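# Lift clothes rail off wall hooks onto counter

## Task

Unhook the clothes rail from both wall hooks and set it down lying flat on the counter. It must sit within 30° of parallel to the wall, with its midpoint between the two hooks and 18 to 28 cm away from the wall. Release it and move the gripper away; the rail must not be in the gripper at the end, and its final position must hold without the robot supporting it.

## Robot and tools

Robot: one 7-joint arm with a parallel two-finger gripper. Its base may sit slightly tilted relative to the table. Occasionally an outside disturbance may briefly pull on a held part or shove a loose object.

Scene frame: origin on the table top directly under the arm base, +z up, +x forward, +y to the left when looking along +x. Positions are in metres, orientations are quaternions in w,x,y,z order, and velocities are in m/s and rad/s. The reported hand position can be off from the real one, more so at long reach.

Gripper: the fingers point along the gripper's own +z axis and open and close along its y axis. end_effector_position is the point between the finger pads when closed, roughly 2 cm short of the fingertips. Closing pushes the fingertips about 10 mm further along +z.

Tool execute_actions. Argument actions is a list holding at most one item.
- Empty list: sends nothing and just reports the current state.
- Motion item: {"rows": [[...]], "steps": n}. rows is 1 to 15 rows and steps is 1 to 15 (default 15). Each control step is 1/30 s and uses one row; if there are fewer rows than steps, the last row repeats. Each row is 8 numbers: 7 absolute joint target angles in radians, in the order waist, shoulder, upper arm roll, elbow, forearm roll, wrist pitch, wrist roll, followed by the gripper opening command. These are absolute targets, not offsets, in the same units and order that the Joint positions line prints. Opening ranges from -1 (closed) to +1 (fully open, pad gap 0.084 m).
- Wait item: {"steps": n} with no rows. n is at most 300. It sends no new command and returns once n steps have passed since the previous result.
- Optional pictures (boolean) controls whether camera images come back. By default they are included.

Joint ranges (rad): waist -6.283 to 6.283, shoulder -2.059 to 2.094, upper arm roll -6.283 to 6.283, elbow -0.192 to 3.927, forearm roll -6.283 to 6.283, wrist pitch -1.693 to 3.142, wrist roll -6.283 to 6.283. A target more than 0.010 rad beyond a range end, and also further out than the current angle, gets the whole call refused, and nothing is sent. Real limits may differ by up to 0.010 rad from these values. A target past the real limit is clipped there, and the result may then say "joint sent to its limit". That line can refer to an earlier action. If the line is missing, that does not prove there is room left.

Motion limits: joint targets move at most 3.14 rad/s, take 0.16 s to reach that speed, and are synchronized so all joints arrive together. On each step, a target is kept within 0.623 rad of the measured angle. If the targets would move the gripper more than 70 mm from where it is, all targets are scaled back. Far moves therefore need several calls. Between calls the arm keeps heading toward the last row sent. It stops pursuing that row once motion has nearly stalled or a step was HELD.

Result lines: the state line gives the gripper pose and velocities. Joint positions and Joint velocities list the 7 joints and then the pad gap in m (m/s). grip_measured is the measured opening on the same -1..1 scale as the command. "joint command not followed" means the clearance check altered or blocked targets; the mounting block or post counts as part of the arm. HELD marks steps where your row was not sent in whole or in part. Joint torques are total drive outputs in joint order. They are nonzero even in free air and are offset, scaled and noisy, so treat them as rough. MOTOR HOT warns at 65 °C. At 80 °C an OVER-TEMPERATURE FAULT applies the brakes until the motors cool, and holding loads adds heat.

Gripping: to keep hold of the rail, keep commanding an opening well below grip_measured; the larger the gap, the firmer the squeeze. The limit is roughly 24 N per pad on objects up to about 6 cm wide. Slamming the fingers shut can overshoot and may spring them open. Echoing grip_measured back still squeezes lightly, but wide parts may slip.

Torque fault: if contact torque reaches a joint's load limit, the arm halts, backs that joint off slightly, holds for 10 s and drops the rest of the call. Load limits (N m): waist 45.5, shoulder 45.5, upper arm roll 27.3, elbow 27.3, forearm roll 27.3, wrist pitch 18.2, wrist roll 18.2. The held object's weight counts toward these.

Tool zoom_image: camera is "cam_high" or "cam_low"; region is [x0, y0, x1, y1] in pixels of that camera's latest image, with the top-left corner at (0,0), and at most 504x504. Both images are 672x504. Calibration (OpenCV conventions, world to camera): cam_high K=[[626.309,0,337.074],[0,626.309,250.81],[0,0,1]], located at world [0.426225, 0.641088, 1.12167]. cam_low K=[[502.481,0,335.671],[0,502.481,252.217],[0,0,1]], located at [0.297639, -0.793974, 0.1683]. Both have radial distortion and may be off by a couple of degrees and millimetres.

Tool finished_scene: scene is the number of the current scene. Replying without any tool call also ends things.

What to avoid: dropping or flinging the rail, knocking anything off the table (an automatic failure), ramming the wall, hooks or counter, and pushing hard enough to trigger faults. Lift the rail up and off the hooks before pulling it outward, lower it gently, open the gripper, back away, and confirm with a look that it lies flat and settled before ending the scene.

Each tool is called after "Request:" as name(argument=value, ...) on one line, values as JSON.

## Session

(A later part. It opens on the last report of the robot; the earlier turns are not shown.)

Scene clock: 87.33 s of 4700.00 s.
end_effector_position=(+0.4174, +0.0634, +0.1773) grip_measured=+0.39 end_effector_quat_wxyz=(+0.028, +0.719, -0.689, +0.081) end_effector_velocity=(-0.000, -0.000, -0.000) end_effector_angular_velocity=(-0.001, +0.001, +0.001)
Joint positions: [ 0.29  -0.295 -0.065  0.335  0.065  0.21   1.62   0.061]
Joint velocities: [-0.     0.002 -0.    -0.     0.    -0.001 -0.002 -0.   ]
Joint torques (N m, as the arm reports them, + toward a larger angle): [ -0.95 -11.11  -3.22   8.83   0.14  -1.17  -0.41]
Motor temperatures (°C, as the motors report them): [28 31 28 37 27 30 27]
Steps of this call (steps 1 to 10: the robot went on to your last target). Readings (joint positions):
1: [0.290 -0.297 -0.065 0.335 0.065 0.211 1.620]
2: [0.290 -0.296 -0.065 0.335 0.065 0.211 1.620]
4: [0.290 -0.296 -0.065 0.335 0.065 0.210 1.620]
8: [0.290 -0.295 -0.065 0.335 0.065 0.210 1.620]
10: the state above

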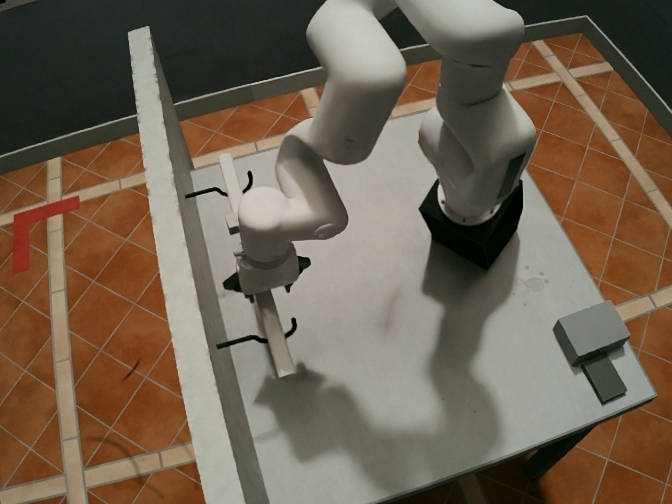

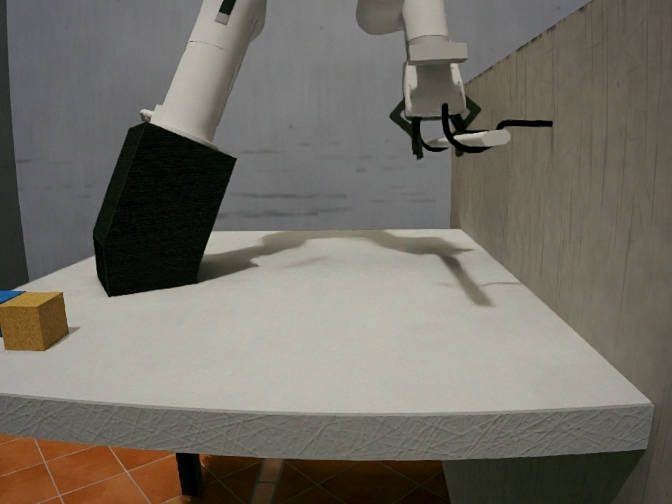

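Request:
execute_actions(actions=[{"rows":[[0.29,-0.295,-0.065,0.335,0.065,0.21,1.62,-1]],"steps":15}], pictures=false)

Request:
execute_actions(actions=[{"rows":[[0.29,-0.72,-0.065,0.335,0.065,0.635,1.62,-1]],"steps":15}], pictures=false)

Request:
execute_actions(actions=[{"steps":15}])

Scene clock: 91.47 s of 4700.00 s.
end_effector_position=(+0.4226, +0.0642, +0.1801) grip_measured=-0.34 end_effector_quat_wxyz=(+0.023, +0.719, -0.689, +0.085) end_effector_velocity=(+0.000, +0.000, -0.001) end_effector_angular_velocity=(-0.001, +0.005, +0.003)
Joint positions: [ 0.289 -0.297 -0.066  0.342  0.065  0.206  1.62   0.029]
Joint velocities: [ 0.001  0.006  0.001  0.005 -0.001  0.003 -0.001  0.   ]
Joint torques (N m, as the arm reports them, + toward a larger angle): [ 1.42 -4.88 -0.77 -2.77 -0.37  3.64 -0.61]
Motor temperatures (°C, as the motors report them): [28 31 28 37 27 30 27]
Steps of this call (steps 1 to 15: the robot went on to your last target; steps 16 to 90: nothing new was sent; then 0.63 s passed at rest; steps 91 to 105: all 15 steps of this action). Readings (joint positions):
91: [0.290 -0.295 -0.065 0.335 0.065 0.210 1.620]
92: [0.290 -0.295 -0.065 0.335 0.065 0.210 1.620]
94: [0.290 -0.296 -0.065 0.339 0.065 0.207 1.620]
98: [0.289 -0.297 -0.066 0.343 0.065 0.205 1.620]
105: the state above

Scene clock: 91.97 s of 4700.00 s.
end_effector_position=(+0.4008, +0.0905, +0.2679) grip_measured=-0.69 end_effector_quat_wxyz=(+0.015, +0.726, -0.685, +0.059) end_effector_velocity=(-0.026, +0.005, +0.030) end_effector_angular_velocity=(+0.012, +0.046, +0.001)
Joint positions: [ 0.291 -0.701 -0.064  0.332  0.065  0.617  1.62   0.014]
Joint velocities: [-0.003 -0.166 -0.003 -0.009 -0.002  0.199 -0.    -0.   ]
Joint torques (N m, as the arm reports them, + toward a larger angle): [ 0.06 -6.08 -2.38 13.23  0.21 -1.35 -0.25]
Motor temperatures (°C, as the motors report them): [28 31 28 37 27 30 27]
Steps of this call (steps 1 to 15: all 15 steps of this action). Readings (joint positions):
1: [0.289 -0.297 -0.066 0.342 0.065 0.206 1.620]
2: [0.290 -0.298 -0.066 0.342 0.065 0.209 1.620]
4: [0.290 -0.326 -0.066 0.338 0.065 0.245 1.620]
8: [0.290 -0.513 -0.065 0.328 0.065 0.436 1.620]
15: the state above

Scene clock: 92.47 s of 4700.00 s.
end_effector_position=(+0.4007, +0.0914, +0.2731) grip_measured=-0.69 end_effector_quat_wxyz=(+0.013, +0.726, -0.685, +0.060) end_effector_velocity=(+0.001, +0.001, +0.001) end_effector_angular_velocity=(+0.000, -0.003, +0.003)
Joint positions: [ 0.29  -0.719 -0.065  0.335  0.065  0.635  1.62   0.014]
Joint velocities: [-0.    -0.004  0.001  0.001 -0.     0.002 -0.001  0.   ]
Joint torques (N m, as the arm reports them, + toward a larger angle): [-0.48 -7.85 -2.42 13.61 -0.06 -1.3  -0.28]
Motor temperatures (°C, as the motors report them): [28 31 28 37 27 30 27]
Steps of this call (steps 1 to 15: the robot went on to your last target). Readings (joint positions):
1: [0.291 -0.705 -0.064 0.332 0.065 0.622 1.620]
2: [0.291 -0.709 -0.064 0.332 0.065 0.626 1.620]
4: [0.290 -0.713 -0.065 0.333 0.065 0.631 1.620]
8: [0.290 -0.717 -0.065 0.334 0.065 0.634 1.620]
15: the state above

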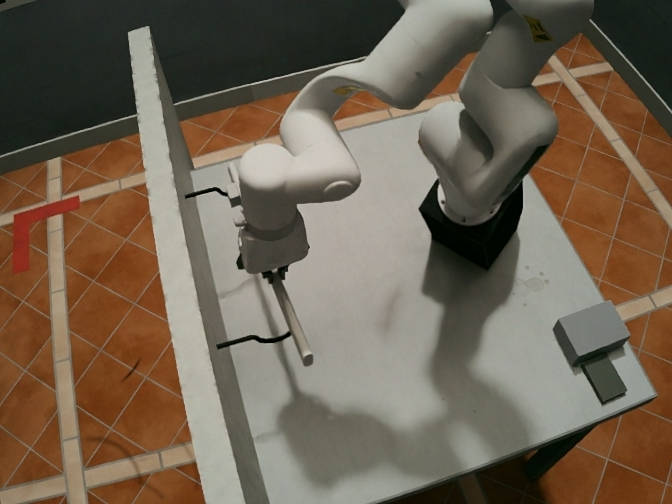

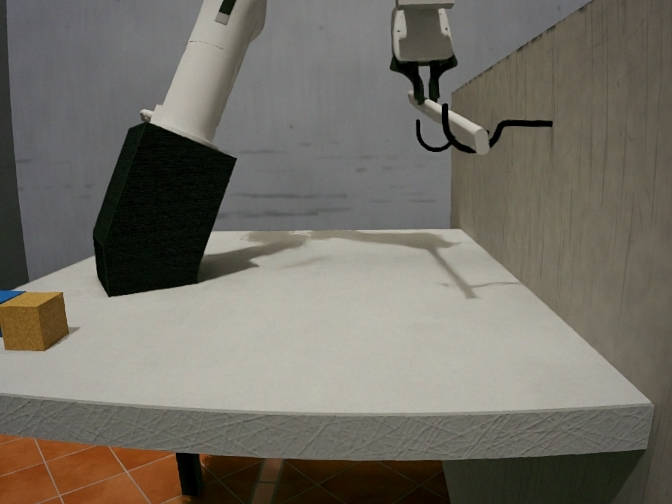

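Request:
execute_actions(actions=[{"rows":[[0.29,-0.9,-0.065,0.335,0.065,0.815,1.62,-1]],"steps":15}], pictures=false)

Request:
execute_actions(actions=[{"rows":[[0.29,-0.9,-0.065,0.05,0.065,0.53,1.62,-1]],"steps":15}], pictures=false)

Request:
execute_actions(actions=[{"steps":15}])

Scene clock: 97.60 s of 4700.00 s.
end_effector_position=(+0.3820, +0.0998, +0.3102) grip_measured=-0.69 end_effector_quat_wxyz=(+0.008, +0.731, -0.681, +0.052) end_effector_velocity=(-0.004, +0.001, +0.007) end_effector_angular_velocity=(+0.003, +0.003, -0.003)
Joint positions: [ 0.29  -0.896 -0.065  0.334  0.065  0.811  1.62   0.014]
Joint velocities: [-0.001 -0.03  -0.001  0.003  0.     0.036  0.003 -0.   ]
Joint torques (N m, as the arm reports them, + toward a larger angle): [ 0.38 -5.73 -2.08 14.65 -0.04 -1.16 -0.21]
Motor temperatures (°C, as the motors report them): [28 31 28 38 27 30 27]
Steps of this call (steps 1 to 15: the robot went on to your last target; steps 16 to 90: nothing new was sent; then 1.63 s passed at rest; steps 91 to 105: all 15 steps of this action). Readings (joint positions):
91: [0.290 -0.720 -0.065 0.335 0.065 0.635 1.620]
92: [0.290 -0.722 -0.065 0.335 0.065 0.638 1.620]
94: [0.290 -0.751 -0.065 0.333 0.065 0.671 1.620]
98: [0.290 -0.864 -0.065 0.338 0.065 0.774 1.620]
105: the state above

Scene clock: 98.10 s of 4700.00 s.
end_effector_position=(+0.3291, +0.0762, +0.2342) grip_measured=-1.00 end_effector_quat_wxyz=(+0.011, +0.726, -0.685, +0.057) end_effector_velocity=(-0.002, -0.003, -0.010) end_effector_angular_velocity=(+0.002, -0.053, +0.005)
Joint positions: [ 0.29  -0.9   -0.065  0.06   0.065  0.54   1.62   0.   ]
Joint velocities: [-0.    -0.008  0.002 -0.064 -0.    -0.109  0.     0.   ]
Joint torques (N m, as the arm reports them, + toward a larger angle): [ 0.9  -3.78 -1.4  12.36 -0.09 -1.03 -0.16]
Motor temperatures (°C, as the motors report them): [28 31 28 38 27 30 27]
Steps of this call (steps 1 to 15: all 15 steps of this action). Readings (joint positions):
1: [0.290 -0.897 -0.065 0.335 0.065 0.812 1.620]
2: [0.290 -0.898 -0.065 0.333 0.065 0.810 1.620]
4: [0.290 -0.900 -0.065 0.306 0.065 0.776 1.620]
8: [0.290 -0.899 -0.064 0.157 0.065 0.639 1.620]
15: the state above

Scene clock: 98.60 s of 4700.00 s.
end_effector_position=(+0.3267, +0.0754, +0.2317) grip_measured=-1.00 end_effector_quat_wxyz=(+0.011, +0.726, -0.685, +0.058) end_effector_velocity=(-0.001, +0.000, -0.001) end_effector_angular_velocity=(+0.001, +0.001, -0.000)
Joint positions: [ 0.29  -0.9   -0.065  0.05   0.065  0.53   1.62   0.   ]
Joint velocities: [ 0.002  0.    -0.001 -0.002  0.    -0.002  0.001  0.   ]
Joint torques (N m, as the arm reports them, + toward a larger angle): [ 1.13 -3.46 -1.27 12.09  0.02 -1.11 -0.31]
Motor temperatures (°C, as the motors report them): [28 31 28 38 27 30 27]
Steps of this call (steps 1 to 15: the robot went on to your last target). Readings (joint positions):
1: [0.290 -0.900 -0.065 0.058 0.065 0.537 1.620]
2: [0.290 -0.900 -0.065 0.057 0.065 0.535 1.620]
4: [0.290 -0.900 -0.065 0.054 0.065 0.533 1.620]
8: [0.290 -0.900 -0.065 0.051 0.065 0.531 1.620]
15: the state above

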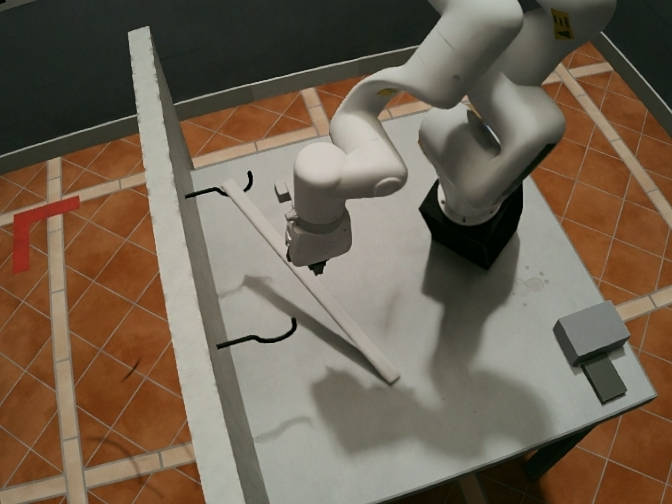

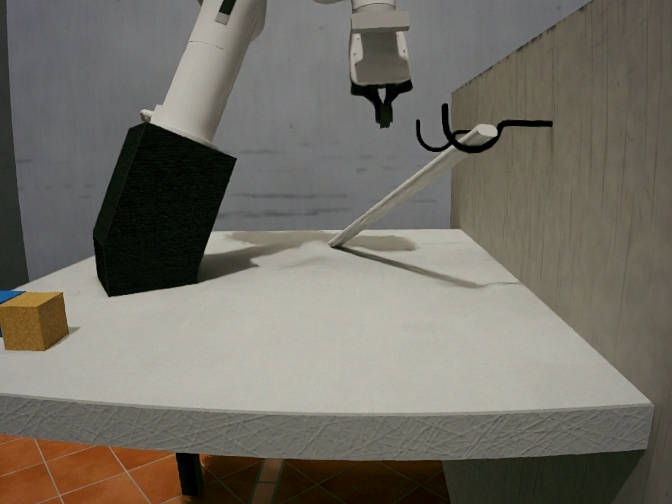

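Request:
execute_actions(actions=[{"rows":[[0.25,-0.3,-0.065,0.0,0.065,-0.1,1.11,0.5]],"steps":15}], pictures=false)

Request:
execute_actions(actions=[{"steps":20}])

Scene clock: 120.97 s of 4700.00 s.
end_effector_position=(+0.3062, +0.0258, +0.1472) grip_measured=+0.49 end_effector_quat_wxyz=(+0.064, +0.850, -0.518, +0.072) end_effector_velocity=(-0.001, -0.032, -0.039) end_effector_angular_velocity=(-0.078, -0.017, +0.360)
Joint positions: [ 0.253 -0.339 -0.065  0.001  0.065 -0.054  1.147  0.065]
Joint velocities: [-0.028  0.392 -0.001 -0.01  -0.    -0.477 -0.378  0.   ]
Joint torques (N m, as the arm reports them, + toward a larger angle): [ -0.53 -10.84  -2.39   6.85   0.38  -1.22  -0.25]
Motor temperatures (°C, as the motors report them): [28 31 28 39 27 31 27]
Steps of this call (steps 1 to 15: the robot went on to your last target; steps 16 to 90: nothing new was sent; then 18.87 s passed at rest; steps 91 to 105: all 15 steps of this action). Readings (joint positions):
91: [0.290 -0.900 -0.065 0.050 0.065 0.530 1.620]
92: [0.290 -0.898 -0.065 0.050 0.065 0.527 1.618]
94: [0.288 -0.869 -0.065 0.049 0.065 0.493 1.590]
98: [0.274 -0.655 -0.065 0.031 0.065 0.272 1.411]
105: the state above

Scene clock: 121.63 s of 4700.00 s.
end_effector_position=(+0.3060, +0.0227, +0.1435) grip_measured=+0.49 end_effector_quat_wxyz=(+0.066, +0.859, -0.502, +0.075) end_effector_velocity=(-0.000, -0.001, -0.000) end_effector_angular_velocity=(-0.001, +0.001, -0.002)
Joint positions: [ 0.25  -0.3   -0.065  0.     0.065 -0.1    1.11   0.065]
Joint velocities: [-0.001  0.002 -0.001 -0.    -0.    -0.001  0.    -0.   ]
Joint torques (N m, as the arm reports them, + toward a larger angle): [-0.44 -7.42 -2.48  5.31  0.39 -1.25 -0.36]
Motor temperatures (°C, as the motors report them): [28 31 28 39 27 31 27]
Steps of this call (steps 1 to 20: the robot went on to your last target). Readings (joint positions):
1: [0.252 -0.328 -0.065 0.001 0.065 -0.067 1.136]
2: [0.251 -0.321 -0.065 0.001 0.065 -0.077 1.129]
4: [0.251 -0.312 -0.065 0.001 0.065 -0.088 1.120]
8: [0.250 -0.304 -0.065 0.001 0.065 -0.097 1.113]
20: the state above

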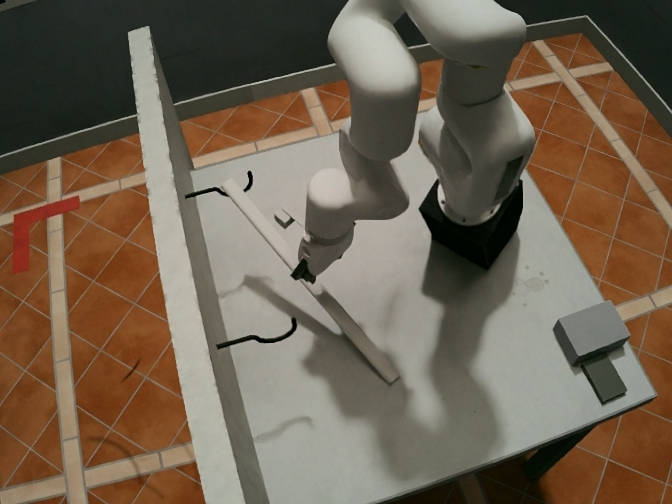

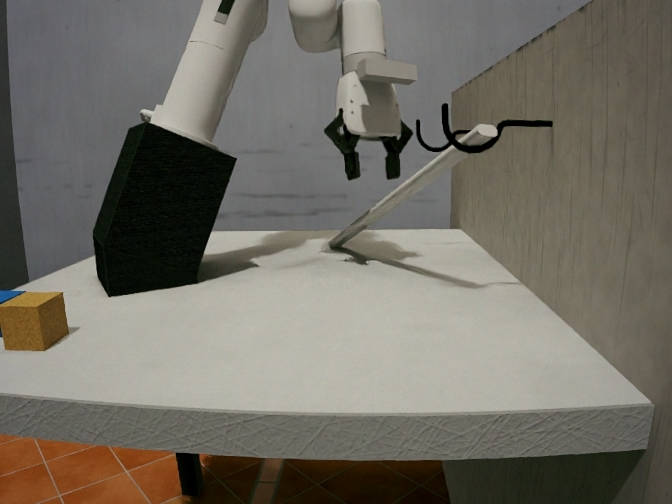

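Request:
execute_actions(actions=[{"rows":[[0.33,-0.13,-0.065,0.17,0.065,-0.1,1.19,0.5]],"steps":15}], pictures=false)

Request:
execute_actions(actions=[{"steps":15}])

Scene clock: 127.83 s of 4700.00 s.
end_effector_position=(+0.3491, +0.0490, +0.1233) grip_measured=+0.49 end_effector_quat_wxyz=(+0.059, +0.859, -0.505, +0.069) end_effector_velocity=(+0.011, +0.005, -0.003) end_effector_angular_velocity=(+0.004, -0.007, -0.004)
Joint positions: [ 0.328 -0.134 -0.065  0.166  0.065 -0.1    1.188  0.065]
Joint velocities: [ 0.013  0.028 -0.002  0.033  0.    -0.001  0.016 -0.   ]
Joint torques (N m, as the arm reports them, + toward a larger angle): [-1.33 -9.93 -3.03  4.28  0.51 -1.26 -0.24]
Motor temperatures (°C, as the motors report them): [28 31 28 37 27 31 27]
Steps of this call (steps 1 to 15: the robot went on to your last target; steps 16 to 90: nothing new was sent; then 2.70 s passed at rest; steps 91 to 105: all 15 steps of this action). Readings (joint positions):
91: [0.250 -0.300 -0.065 0.000 0.065 -0.100 1.110]
92: [0.251 -0.298 -0.065 0.002 0.065 -0.100 1.111]
94: [0.266 -0.267 -0.066 0.030 0.065 -0.099 1.127]
98: [0.314 -0.164 -0.064 0.139 0.065 -0.101 1.173]
105: the state above

Scene clock: 128.33 s of 4700.00 s.
end_effector_position=(+0.3504, +0.0498, +0.1229) grip_measured=+0.49 end_effector_quat_wxyz=(+0.058, +0.859, -0.505, +0.069) end_effector_velocity=(-0.000, +0.001, -0.000) end_effector_angular_velocity=(+0.000, +0.001, +0.001)
Joint positions: [ 0.33  -0.13  -0.065  0.17   0.065 -0.1    1.19   0.065]
Joint velocities: [ 0.001  0.001  0.001  0.     0.    -0.     0.    -0.   ]
Joint torques (N m, as the arm reports them, + toward a larger angle): [ -0.87 -10.5   -3.06   4.94   0.45  -0.93  -0.29]
Motor temperatures (°C, as the motors report them): [28 31 28 37 27 31 27]
Steps of this call (steps 1 to 15: the robot went on to your last target). Readings (joint positions):
1: [0.329 -0.133 -0.065 0.167 0.065 -0.100 1.189]
2: [0.329 -0.132 -0.065 0.168 0.065 -0.100 1.189]
4: [0.329 -0.131 -0.065 0.169 0.065 -0.100 1.190]
8: [0.330 -0.131 -0.065 0.169 0.065 -0.100 1.190]
15: the state above
The arm was judged still, so your last target was given up. Only a new action makes it travel on or press farther. Fingers that are still opening or closing keep moving.

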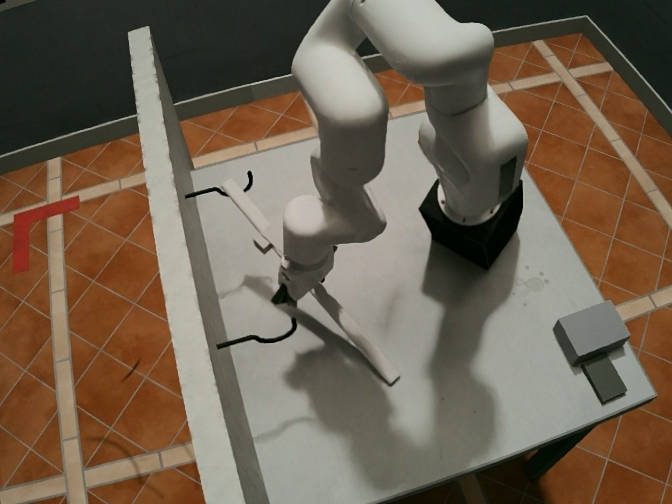

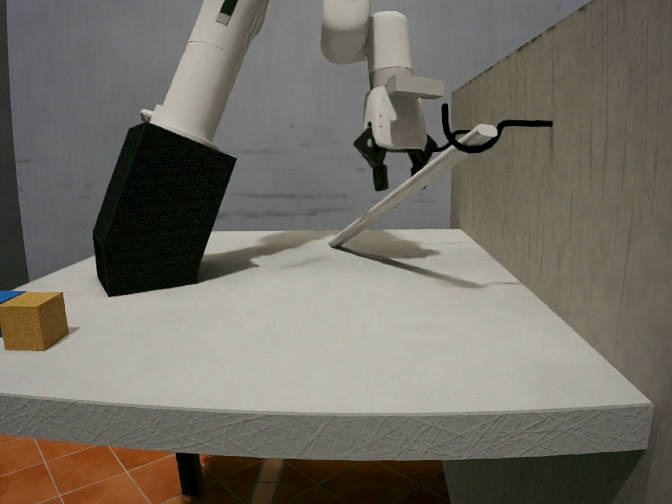

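Request:
zoom_image(camera="cam_high", region=[200, 160, 420, 400])

Region (200, 160, 420, 400) of cam_high's 672x504 image, scaled by 2.100, with more detail than that image has; it fills the left 462 columns of this view, and the rest is white.

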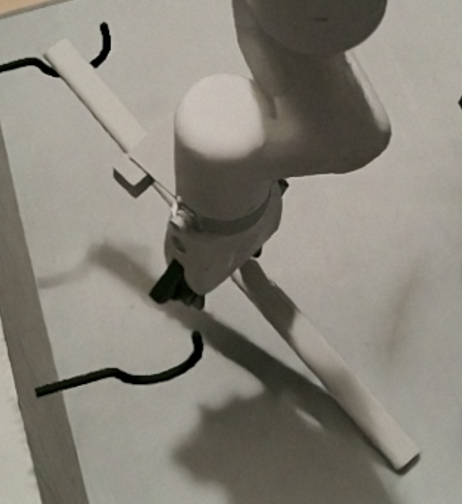

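Request:
execute_actions(actions=[{"rows":[[0.33,-0.05,-0.065,0.17,0.065,-0.18,1.19,0.5]],"steps":12}], pictures=false)

Request:
execute_actions(actions=[{"rows":[[0.33,-0.05,-0.065,0.17,0.065,-0.18,1.19,-1]],"steps":15}])

Scene clock: 135.40 s of 4700.00 s.
end_effector_position=(+0.3451, +0.0440, +0.1104) grip_measured=+0.49 end_effector_quat_wxyz=(+0.062, +0.859, -0.503, +0.072) end_effector_velocity=(+0.003, -0.000, -0.003) end_effector_angular_velocity=(-0.000, -0.014, +0.004)
Joint positions: [ 0.33  -0.053 -0.065  0.17   0.065 -0.177  1.19   0.065]
Joint velocities: [ 0.     0.023  0.001  0.004 -0.    -0.033  0.001 -0.   ]
Joint torques (N m, as the arm reports them, + toward a larger angle): [ -0.82 -11.25  -3.2    4.01   0.41  -1.19  -0.37]
Motor temperatures (°C, as the motors report them): [28 31 28 35 27 31 27]
Steps of this call (steps 1 to 90: nothing new was sent; then 3.67 s passed at rest; steps 91 to 102: all 12 steps of this action). Readings (joint positions):
91: [0.330 -0.130 -0.065 0.170 0.065 -0.100 1.190]
92: [0.330 -0.128 -0.065 0.170 0.065 -0.103 1.190]
94: [0.330 -0.103 -0.065 0.171 0.065 -0.130 1.190]
98: [0.330 -0.060 -0.065 0.169 0.065 -0.167 1.190]
102: the state above

Scene clock: 135.90 s of 4700.00 s.
end_effector_position=(+0.3453, +0.0440, +0.1101) grip_measured=-0.44 end_effector_quat_wxyz=(+0.062, +0.859, -0.503, +0.072) end_effector_velocity=(-0.000, -0.000, -0.000) end_effector_angular_velocity=(-0.001, +0.002, +0.001)
Joint positions: [ 0.33  -0.051 -0.065  0.17   0.065 -0.18   1.19   0.025]
Joint velocities: [-0.     0.001 -0.     0.    -0.     0.001 -0.002  0.   ]
Joint torques (N m, as the arm reports them, + toward a larger angle): [-1.55 -9.27 -3.63  4.46  0.41 -1.12 -0.55]
Motor temperatures (°C, as the motors report them): [28 31 28 35 27 31 27]
Steps of this call (steps 1 to 15: all 15 steps of this action). Readings (joint positions):
1: [0.330 -0.052 -0.065 0.170 0.065 -0.178 1.190]
2: [0.330 -0.052 -0.065 0.170 0.065 -0.178 1.190]
4: [0.330 -0.051 -0.066 0.168 0.065 -0.178 1.190]
8: [0.330 -0.051 -0.065 0.170 0.065 -0.180 1.190]
15: the state above

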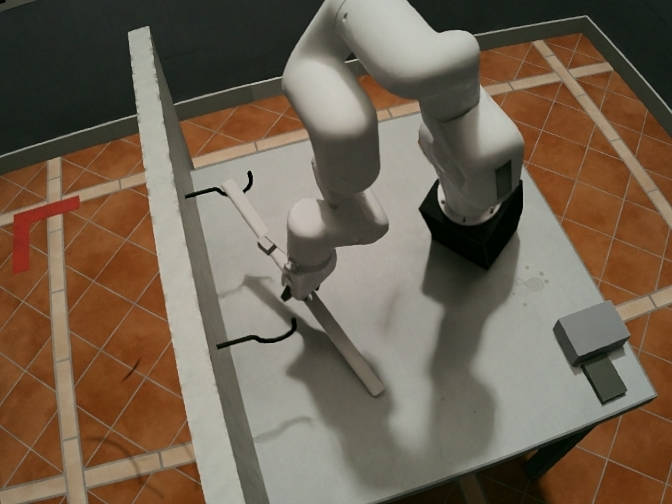

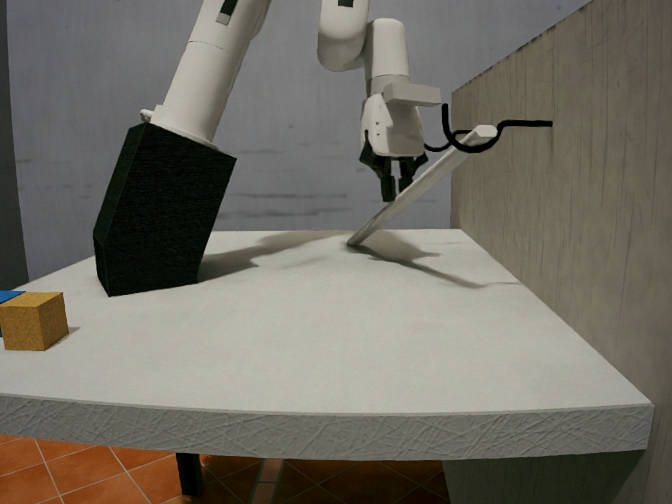

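Request:
execute_actions(actions=[{"rows":[[0.33,-0.4,-0.065,0.17,0.065,0.17,1.19,-1]],"steps":15}], pictures=false)

Request:
execute_actions(actions=[{"steps":15}])

Scene clock: 142.63 s of 4700.00 s.
end_effector_position=(+0.3599, +0.0681, +0.1672) grip_measured=-1.00 end_effector_quat_wxyz=(+0.046, +0.859, -0.506, +0.057) end_effector_velocity=(-0.009, +0.005, +0.012) end_effector_angular_velocity=(+0.007, +0.036, -0.000)
Joint positions: [ 0.33  -0.389 -0.065  0.169  0.065  0.159  1.19   0.   ]
Joint velocities: [ 0.001 -0.089  0.002 -0.007  0.     0.115 -0.     0.   ]
Joint torques (N m, as the arm reports them, + toward a larger angle): [-0.41 -7.61 -2.34  8.1   0.3  -1.32 -0.41]
Motor temperatures (°C, as the motors report them): [28 31 28 34 27 30 27]
Steps of this call (steps 1 to 15: the robot went on to your last target; steps 16 to 90: nothing new was sent; then 3.23 s passed at rest; steps 91 to 105: all 15 steps of this action). Readings (joint positions):
91: [0.330 -0.050 -0.065 0.170 0.065 -0.180 1.190]
92: [0.330 -0.052 -0.065 0.170 0.065 -0.177 1.190]
94: [0.330 -0.081 -0.065 0.169 0.065 -0.143 1.190]
98: [0.330 -0.275 -0.066 0.170 0.065 0.045 1.190]
105: the state above

Scene clock: 143.13 s of 4700.00 s.
end_effector_position=(+0.3607, +0.0690, +0.1694) grip_measured=-1.00 end_effector_quat_wxyz=(+0.045, +0.860, -0.506, +0.057) end_effector_velocity=(+0.001, +0.000, +0.001) end_effector_angular_velocity=(+0.001, -0.003, +0.000)
Joint positions: [ 0.33  -0.4   -0.065  0.17   0.065  0.17   1.19   0.   ]
Joint velocities: [-0.    -0.002  0.     0.     0.     0.     0.001  0.   ]
Joint torques (N m, as the arm reports them, + toward a larger angle): [-0.72 -8.57 -2.3   7.95  0.27 -1.31 -0.37]
Motor temperatures (°C, as the motors report them): [28 31 28 34 27 30 27]
Steps of this call (steps 1 to 15: the robot went on to your last target). Readings (joint positions):
1: [0.330 -0.391 -0.065 0.169 0.065 0.162 1.190]
2: [0.330 -0.393 -0.065 0.169 0.065 0.165 1.190]
4: [0.330 -0.396 -0.065 0.169 0.065 0.167 1.190]
8: [0.330 -0.398 -0.065 0.170 0.065 0.169 1.190]
15: the state above

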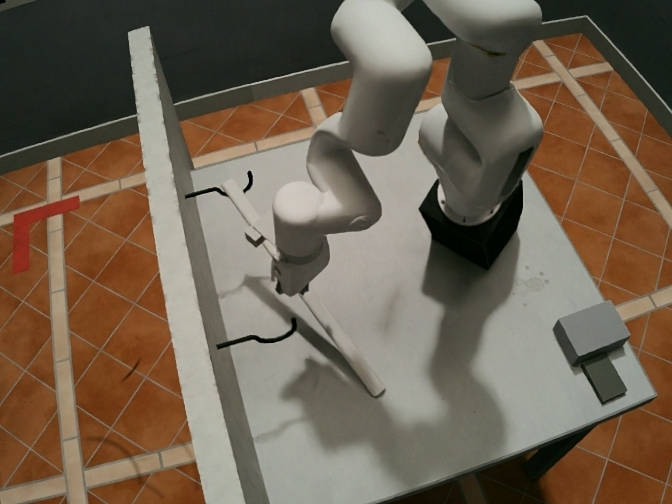

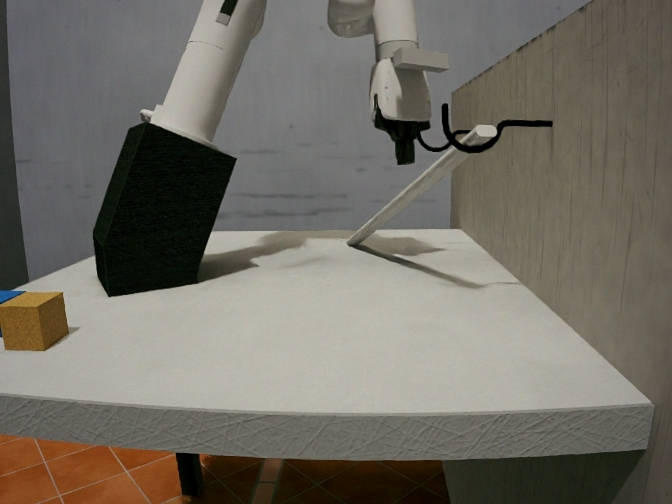

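Request:
execute_actions(actions=[{"rows":[[0.33,-0.1,-0.065,0.17,0.065,-0.13,1.19,0.5]],"steps":15}], pictures=false)

Request:
execute_actions(actions=[{"rows":[[0.33,0.08,-0.065,0.17,0.065,-0.31,1.19,0.5]],"steps":15}], pictures=false)

Request:
execute_actions(actions=[{"steps":10}])

Scene clock: 148.83 s of 4700.00 s.
end_effector_position=(+0.3493, +0.0482, +0.1194) grip_measured=+0.49 end_effector_quat_wxyz=(+0.059, +0.859, -0.504, +0.070) end_effector_velocity=(+0.006, -0.003, -0.008) end_effector_angular_velocity=(-0.005, -0.031, +0.005)
Joint positions: [ 0.33  -0.109 -0.065  0.17   0.065 -0.122  1.19   0.065]
Joint velocities: [-0.001  0.066 -0.001  0.008 -0.    -0.088  0.    -0.   ]
Joint torques (N m, as the arm reports them, + toward a larger angle): [ -1.1  -10.69  -2.84   4.75   0.36  -1.07  -0.31]
Motor temperatures (°C, as the motors report them): [28 31 28 34 27 30 27]
Steps of this call (steps 1 to 15: the robot went on to your last target; steps 16 to 90: nothing new was sent; then 2.20 s passed at rest; steps 91 to 105: all 15 steps of this action). Readings (joint positions):
91: [0.330 -0.400 -0.065 0.170 0.065 0.170 1.190]
92: [0.330 -0.398 -0.065 0.170 0.065 0.167 1.190]
94: [0.330 -0.368 -0.065 0.172 0.065 0.133 1.190]
98: [0.330 -0.192 -0.065 0.170 0.065 -0.035 1.190]
105: the state above

Scene clock: 149.33 s of 4700.00 s.
end_effector_position=(+0.3344, +0.0343, +0.0909) grip_measured=+0.49 end_effector_quat_wxyz=(+0.068, +0.859, -0.501, +0.077) end_effector_velocity=(-0.002, -0.003, -0.004) end_effector_angular_velocity=(-0.004, -0.006, +0.001)
Joint positions: [ 0.33   0.076 -0.065  0.17   0.065 -0.306  1.19   0.065]
Joint velocities: [-0.001  0.032 -0.001 -0.     0.    -0.038  0.     0.   ]
Joint torques (N m, as the arm reports them, + toward a larger angle): [ -1.32 -11.03  -3.39   2.27   0.57  -1.33  -0.34]
Motor temperatures (°C, as the motors report them): [28 31 28 34 27 30 27]
Steps of this call (steps 1 to 15: all 15 steps of this action). Readings (joint positions):
1: [0.330 -0.107 -0.065 0.170 0.065 -0.124 1.190]
2: [0.330 -0.103 -0.065 0.171 0.065 -0.128 1.190]
4: [0.330 -0.072 -0.065 0.172 0.065 -0.165 1.190]
8: [0.330 0.043 -0.065 0.168 0.065 -0.268 1.190]
15: the state above

Scene clock: 149.67 s of 4700.00 s.
end_effector_position=(+0.3338, +0.0340, +0.0904) grip_measured=+0.49 end_effector_quat_wxyz=(+0.068, +0.859, -0.501, +0.077) end_effector_velocity=(-0.000, -0.001, -0.000) end_effector_angular_velocity=(-0.001, +0.001, -0.001)
Joint positions: [ 0.33   0.08  -0.065  0.17   0.065 -0.31   1.19   0.065]
Joint velocities: [ 0.     0.003 -0.001  0.     0.    -0.001  0.     0.   ]
Joint torques (N m, as the arm reports them, + toward a larger angle): [ -1.34 -11.02  -3.16   2.19   0.59  -1.06  -0.33]
Motor temperatures (°C, as the motors report them): [28 31 28 34 27 30 27]
Steps of this call (steps 1 to 10: the robot went on to your last target). Readings (joint positions):
1: [0.330 0.077 -0.065 0.170 0.065 -0.307 1.190]
2: [0.330 0.077 -0.065 0.170 0.065 -0.308 1.190]
4: [0.330 0.078 -0.065 0.170 0.065 -0.309 1.190]
8: [0.330 0.079 -0.065 0.170 0.065 -0.310 1.190]
10: the state above

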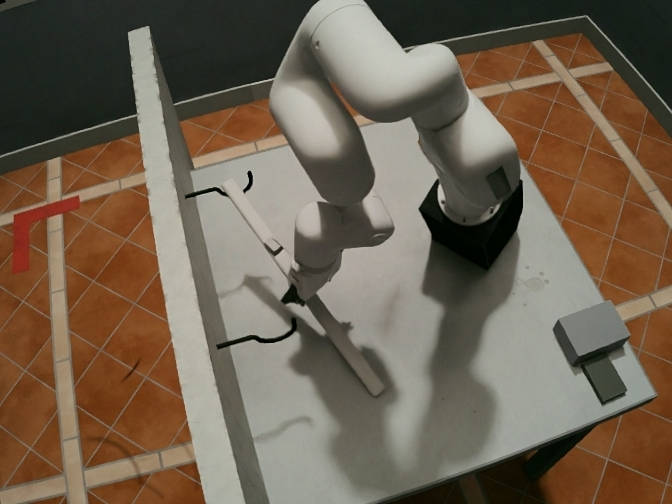

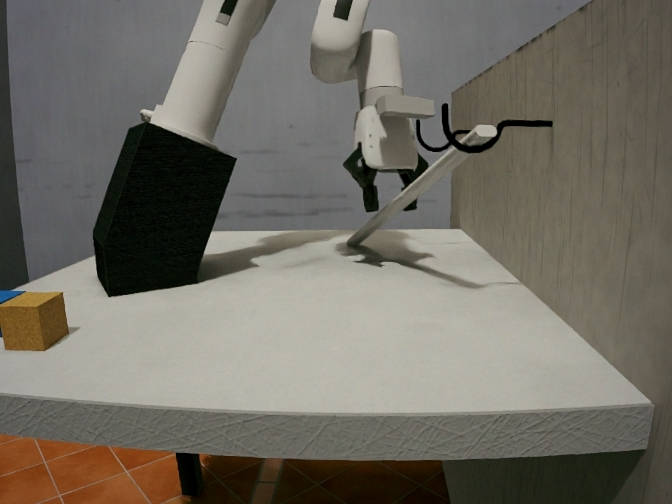

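Request:
execute_actions(actions=[{"rows":[[0.33,0.08,-0.065,0.17,0.065,-0.31,1.19,-1]],"steps":15}], pictures=false)

Request:
execute_actions(actions=[{"rows":[[0.33,-0.1,-0.065,0.17,0.065,-0.13,1.19,-1]],"steps":15}], pictures=false)

Request:
execute_actions(actions=[{"steps":10}], pictures=false)

Scene clock: 153.97 s of 4700.00 s.
end_effector_position=(+0.3335, +0.0339, +0.0903) grip_measured=-0.33 end_effector_quat_wxyz=(+0.068, +0.859, -0.501, +0.077) end_effector_velocity=(+0.000, -0.000, -0.000) end_effector_angular_velocity=(-0.000, +0.001, +0.002)
Joint positions: [ 0.33   0.08  -0.065  0.17   0.065 -0.31   1.19   0.03 ]
Joint velocities: [-0.     0.001 -0.     0.001 -0.001  0.001 -0.002  0.   ]
Joint torques (N m, as the arm reports them, + toward a larger angle): [ -1.47 -11.23  -3.53   2.52   0.37  -0.97  -0.56]
Motor temperatures (°C, as the motors report them): [28 31 28 34 27 30 27]
Steps of this call (steps 1 to 15: the robot went on to your last target; steps 16 to 90: nothing new was sent; then 0.80 s passed at rest; steps 91 to 105: all 15 steps of this action). Readings (joint positions):
91: [0.330 0.080 -0.065 0.170 0.065 -0.310 1.190]
92: [0.330 0.080 -0.065 0.171 0.065 -0.310 1.190]
94: [0.330 0.080 -0.065 0.171 0.065 -0.310 1.190]
98: [0.330 0.080 -0.065 0.169 0.065 -0.310 1.190]
105: the state above

Scene clock: 154.47 s of 4700.00 s.
end_effector_position=(+0.3473, +0.0468, +0.1171) grip_measured=-0.31 end_effector_quat_wxyz=(+0.061, +0.858, -0.505, +0.070) end_effector_velocity=(+0.005, +0.004, +0.006) end_effector_angular_velocity=(+0.006, -0.003, +0.003)
Joint positions: [ 0.33  -0.096 -0.065  0.169  0.065 -0.133  1.19   0.031]
Joint velocities: [ 0.001 -0.033  0.002  0.006 -0.001  0.034  0.001  0.001]
Joint torques (N m, as the arm reports them, + toward a larger angle): [ -0.25 -11.42  -2.29   6.65  -0.64  -2.34  -1.2 ]
Motor temperatures (°C, as the motors report them): [28 31 28 34 27 30 27]
Steps of this call (steps 1 to 15: all 15 steps of this action). Readings (joint positions):
1: [0.330 0.080 -0.065 0.170 0.065 -0.310 1.190]
2: [0.330 0.078 -0.065 0.170 0.065 -0.307 1.190]
4: [0.330 0.049 -0.065 0.168 0.065 -0.272 1.190]
8: [0.330 -0.063 -0.065 0.170 0.065 -0.170 1.191]
15: the state above

Scene clock: 154.80 s of 4700.00 s.
end_effector_position=(+0.3482, +0.0474, +0.1178) grip_measured=-0.31 end_effector_quat_wxyz=(+0.060, +0.859, -0.504, +0.070) end_effector_velocity=(+0.001, +0.001, +0.001) end_effector_angular_velocity=(+0.001, -0.002, +0.001)
Joint positions: [ 0.33  -0.1   -0.065  0.17   0.065 -0.13   1.19   0.031]
Joint velocities: [ 0.001 -0.003 -0.     0.001 -0.     0.001  0.001  0.   ]
Joint torques (N m, as the arm reports them, + toward a larger angle): [ -0.29 -12.18  -2.22   7.01  -0.82  -2.33  -1.3 ]
Motor temperatures (°C, as the motors report them): [28 31 28 34 27 30 27]
Steps of this call (steps 1 to 10: the robot went on to your last target). Readings (joint positions):
1: [0.330 -0.097 -0.065 0.169 0.065 -0.132 1.190]
2: [0.330 -0.097 -0.065 0.169 0.065 -0.132 1.190]
4: [0.330 -0.098 -0.065 0.169 0.065 -0.131 1.190]
8: [0.330 -0.099 -0.065 0.170 0.065 -0.130 1.190]
10: the state above

Holding (29 mm). Lift higher.

Request:
execute_actions(actions=[{"rows":[[0.33,-0.45,-0.065,0.17,0.065,0.22,1.19,-1]],"steps":15}], pictures=false)

Request:
execute_actions(actions=[{"steps":15}])

Scene clock: 158.53 s of 4700.00 s.
end_effector_position=(+0.3612, +0.0715, +0.1766) grip_measured=-0.27 end_effector_quat_wxyz=(+0.043, +0.860, -0.506, +0.056) end_effector_velocity=(-0.015, +0.006, +0.009) end_effector_angular_velocity=(+0.005, +0.049, +0.012)
Joint positions: [ 0.33  -0.439 -0.065  0.169  0.065  0.208  1.19   0.032]
Joint velocities: [ 0.004 -0.085  0.007 -0.012 -0.002  0.118 -0.004 -0.001]
Joint torques (N m, as the arm reports them, + toward a larger angle): [ 1.13 -9.63 -0.55 10.89 -0.83 -2.11 -1.1 ]
Motor temperatures (°C, as the motors report them): [28 31 28 34 27 31 27]
Steps of this call (steps 1 to 15: the robot went on to your last target; steps 16 to 90: nothing new was sent; then 0.23 s passed at rest; steps 91 to 105: all 15 steps of this action). Readings (joint positions):
91: [0.330 -0.100 -0.065 0.170 0.065 -0.130 1.191]
92: [0.330 -0.102 -0.065 0.170 0.065 -0.127 1.190]
94: [0.330 -0.132 -0.065 0.169 0.065 -0.093 1.190]
98: [0.330 -0.327 -0.065 0.171 0.065 0.094 1.191]
105: the state above

Scene clock: 159.03 s of 4700.00 s.
end_effector_position=(+0.3612, +0.0724, +0.1784) grip_measured=-0.27 end_effector_quat_wxyz=(+0.043, +0.860, -0.506, +0.055) end_effector_velocity=(-0.000, +0.000, +0.000) end_effector_angular_velocity=(+0.000, +0.001, +0.001)
Joint positions: [ 0.33  -0.45  -0.065  0.17   0.065  0.22   1.19   0.032]
Joint velocities: [ 0.001 -0.002 -0.     0.    -0.     0.003  0.     0.   ]
Joint torques (N m, as the arm reports them, + toward a larger angle): [ 1.49 -9.41 -0.47 10.75 -0.9  -1.96 -1.14]
Motor temperatures (°C, as the motors report them): [28 31 28 34 27 31 27]
Steps of this call (steps 1 to 15: the robot went on to your last target). Readings (joint positions):
1: [0.330 -0.442 -0.065 0.169 0.065 0.212 1.190]
2: [0.330 -0.444 -0.065 0.169 0.065 0.214 1.190]
4: [0.330 -0.446 -0.065 0.170 0.065 0.217 1.190]
8: [0.330 -0.448 -0.065 0.170 0.065 0.219 1.190]
15: the state above

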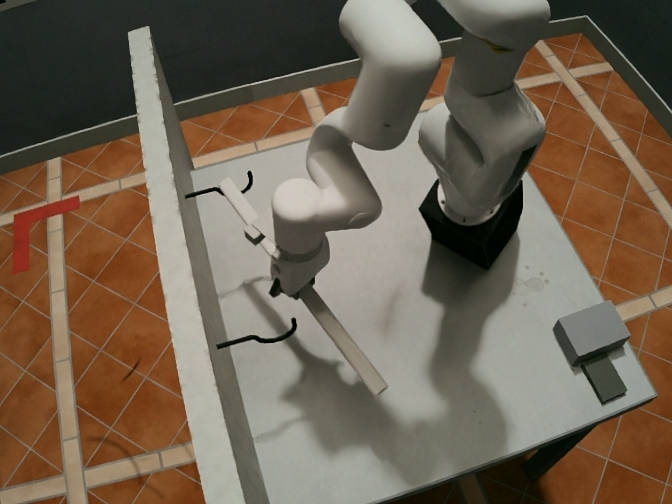

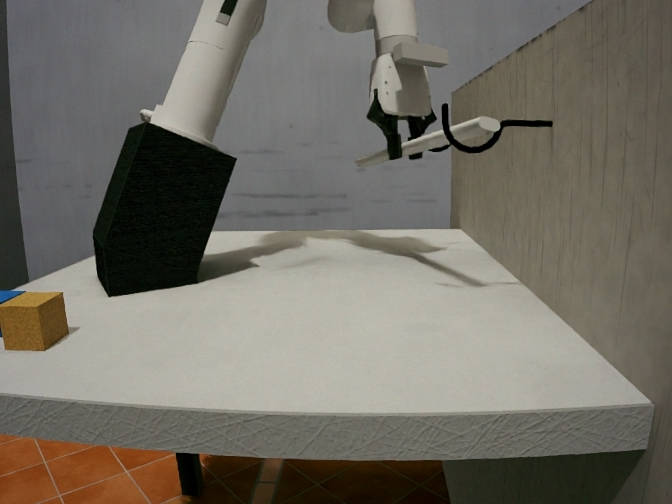

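Request:
execute_actions(actions=[{"rows":[[0.33,-0.85,-0.065,0.17,0.065,0.62,1.19,-1]],"steps":15}], pictures=false)

Request:
execute_actions(actions=[{"steps":15}])

Scene clock: 162.13 s of 4700.00 s.
end_effector_position=(+0.3493, +0.0943, +0.2479) grip_measured=-0.39 end_effector_quat_wxyz=(+0.026, +0.866, -0.499, +0.039) end_effector_velocity=(-0.028, -0.002, +0.008) end_effector_angular_velocity=(+0.003, +0.068, -0.007)
Joint positions: [ 0.33  -0.836 -0.065  0.169  0.065  0.605  1.19   0.027]
Joint velocities: [-0.004 -0.11  -0.005 -0.022  0.001  0.154 -0.001 -0.   ]
Joint torques (N m, as the arm reports them, + toward a larger angle): [ 0.95 -5.11 -1.34 14.45  0.06 -1.67 -0.33]
Motor temperatures (°C, as the motors report them): [28 31 28 34 27 31 27]
Steps of this call (steps 1 to 15: the robot went on to your last target; steps 16 to 78: nothing new was sent; steps 79 to 93: all 15 steps of this action). Readings (joint positions):
79: [0.330 -0.450 -0.065 0.170 0.065 0.220 1.190]
80: [0.330 -0.452 -0.065 0.170 0.065 0.223 1.190]
82: [0.330 -0.482 -0.065 0.169 0.065 0.257 1.190]
86: [0.331 -0.690 -0.064 0.172 0.065 0.458 1.189]
93: the state above

Scene clock: 162.63 s of 4700.00 s.
end_effector_position=(+0.3485, +0.0949, +0.2505) grip_measured=-0.39 end_effector_quat_wxyz=(+0.025, +0.866, -0.499, +0.039) end_effector_velocity=(+0.000, +0.000, +0.001) end_effector_angular_velocity=(+0.001, -0.001, -0.000)
Joint positions: [ 0.33  -0.85  -0.065  0.17   0.065  0.62   1.19   0.027]
Joint velocities: [ 0.    -0.003 -0.001 -0.     0.     0.002 -0.     0.   ]
Joint torques (N m, as the arm reports them, + toward a larger angle): [ 0.65 -5.57 -1.3  13.2  -0.17 -1.33 -0.22]
Motor temperatures (°C, as the motors report them): [28 31 28 34 27 31 27]
Steps of this call (steps 1 to 15: the robot went on to your last target). Readings (joint positions):
1: [0.330 -0.839 -0.065 0.169 0.065 0.610 1.190]
2: [0.330 -0.842 -0.065 0.169 0.065 0.613 1.190]
4: [0.330 -0.845 -0.065 0.169 0.065 0.616 1.190]
8: [0.330 -0.848 -0.065 0.170 0.065 0.619 1.190]
15: the state above

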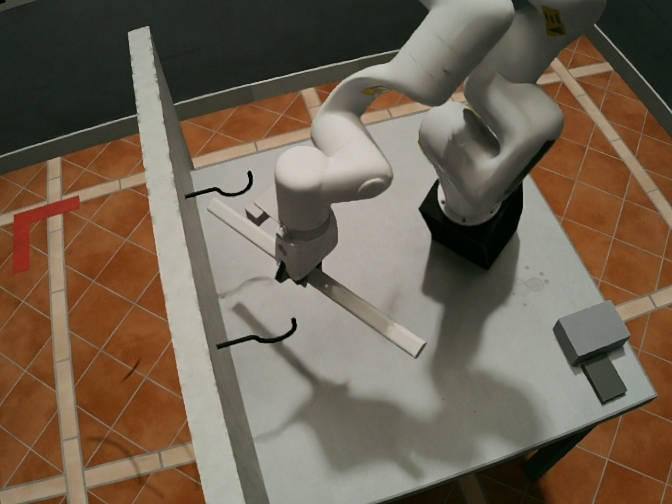

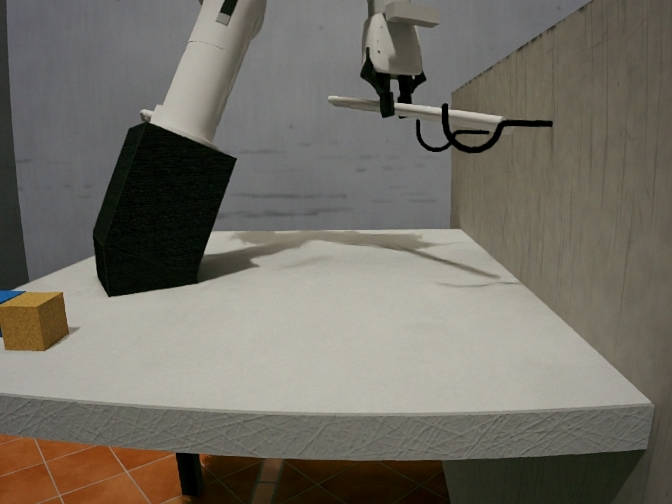

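Request:
execute_actions(actions=[{"rows":[[0.33,-0.85,-0.065,0.17,0.065,0.62,1.95,-1]],"steps":15}], pictures=false)

Request:
execute_actions(actions=[{"steps":20}])

Scene clock: 167.07 s of 4700.00 s.
end_effector_position=(+0.3482, +0.0947, +0.2503) grip_measured=-0.82 end_effector_quat_wxyz=(-0.011, -0.641, +0.766, -0.045) end_effector_velocity=(+0.009, +0.003, +0.007) end_effector_angular_velocity=(+0.027, -0.075, -0.591)
Joint positions: [ 0.33  -0.85  -0.065  0.169  0.065  0.62   1.891  0.008]
Joint velocities: [ 0.001 -0.005  0.003  0.015 -0.003 -0.007  0.603 -0.219]
Joint torques (N m, as the arm reports them, + toward a larger angle): [ 0.78 -5.43 -1.3  13.13 -0.04 -1.31 -0.53]
Motor temperatures (°C, as the motors report them): [28 31 28 36 27 31 27]
Steps of this call (steps 1 to 15: the robot went on to your last target; steps 16 to 90: nothing new was sent; then 0.93 s passed at rest; steps 91 to 105: all 15 steps of this action). Readings (joint positions):
91: [0.330 -0.850 -0.065 0.170 0.065 0.620 1.190]
92: [0.330 -0.850 -0.065 0.170 0.065 0.620 1.193]
94: [0.330 -0.850 -0.065 0.170 0.065 0.620 1.226]
98: [0.330 -0.850 -0.065 0.170 0.065 0.620 1.471]
105: the state above

Scene clock: 167.73 s of 4700.00 s.
end_effector_position=(+0.3486, +0.0949, +0.2506) grip_measured=-1.00 end_effector_quat_wxyz=(-0.009, -0.619, +0.784, -0.045) end_effector_velocity=(+0.000, -0.000, +0.000) end_effector_angular_velocity=(+0.000, +0.000, -0.001)
Joint positions: [ 0.33  -0.85  -0.065  0.17   0.065  0.62   1.95   0.   ]
Joint velocities: [-0.     0.    -0.001  0.    -0.     0.    -0.     0.   ]
Joint torques (N m, as the arm reports them, + toward a larger angle): [ 0.82 -4.86 -1.62 12.39 -0.07 -1.2  -0.26]
Motor temperatures (°C, as the motors report them): [28 31 28 36 27 31 27]
Steps of this call (steps 1 to 20: the robot went on to your last target). Readings (joint positions):
1: [0.330 -0.850 -0.065 0.170 0.065 0.620 1.908]
2: [0.330 -0.850 -0.065 0.171 0.065 0.620 1.920]
4: [0.330 -0.850 -0.065 0.171 0.065 0.620 1.934]
8: [0.330 -0.850 -0.065 0.170 0.065 0.620 1.946]
20: the state above

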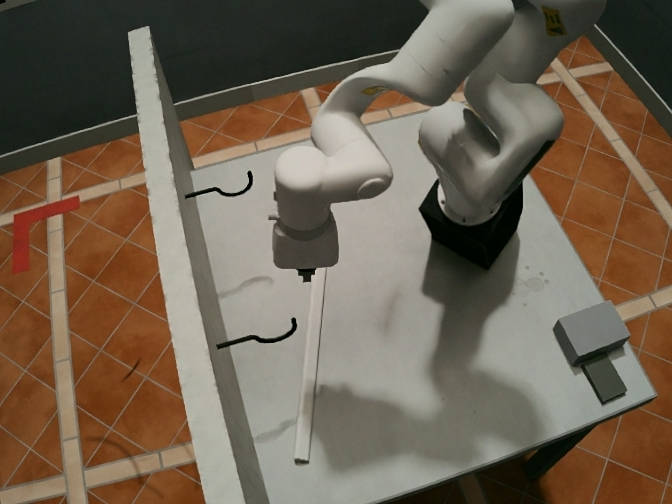

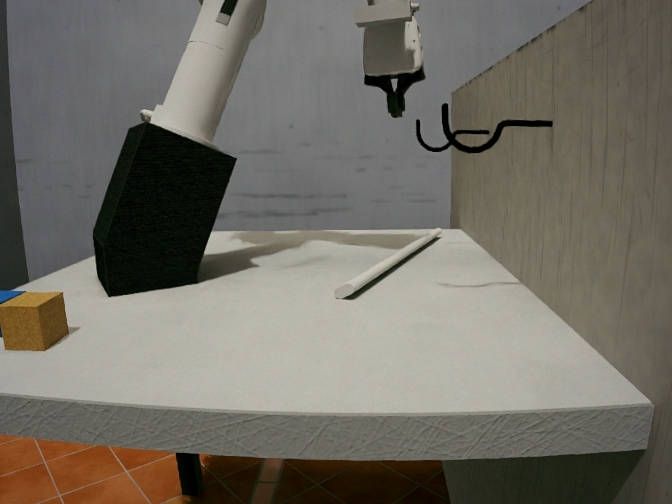

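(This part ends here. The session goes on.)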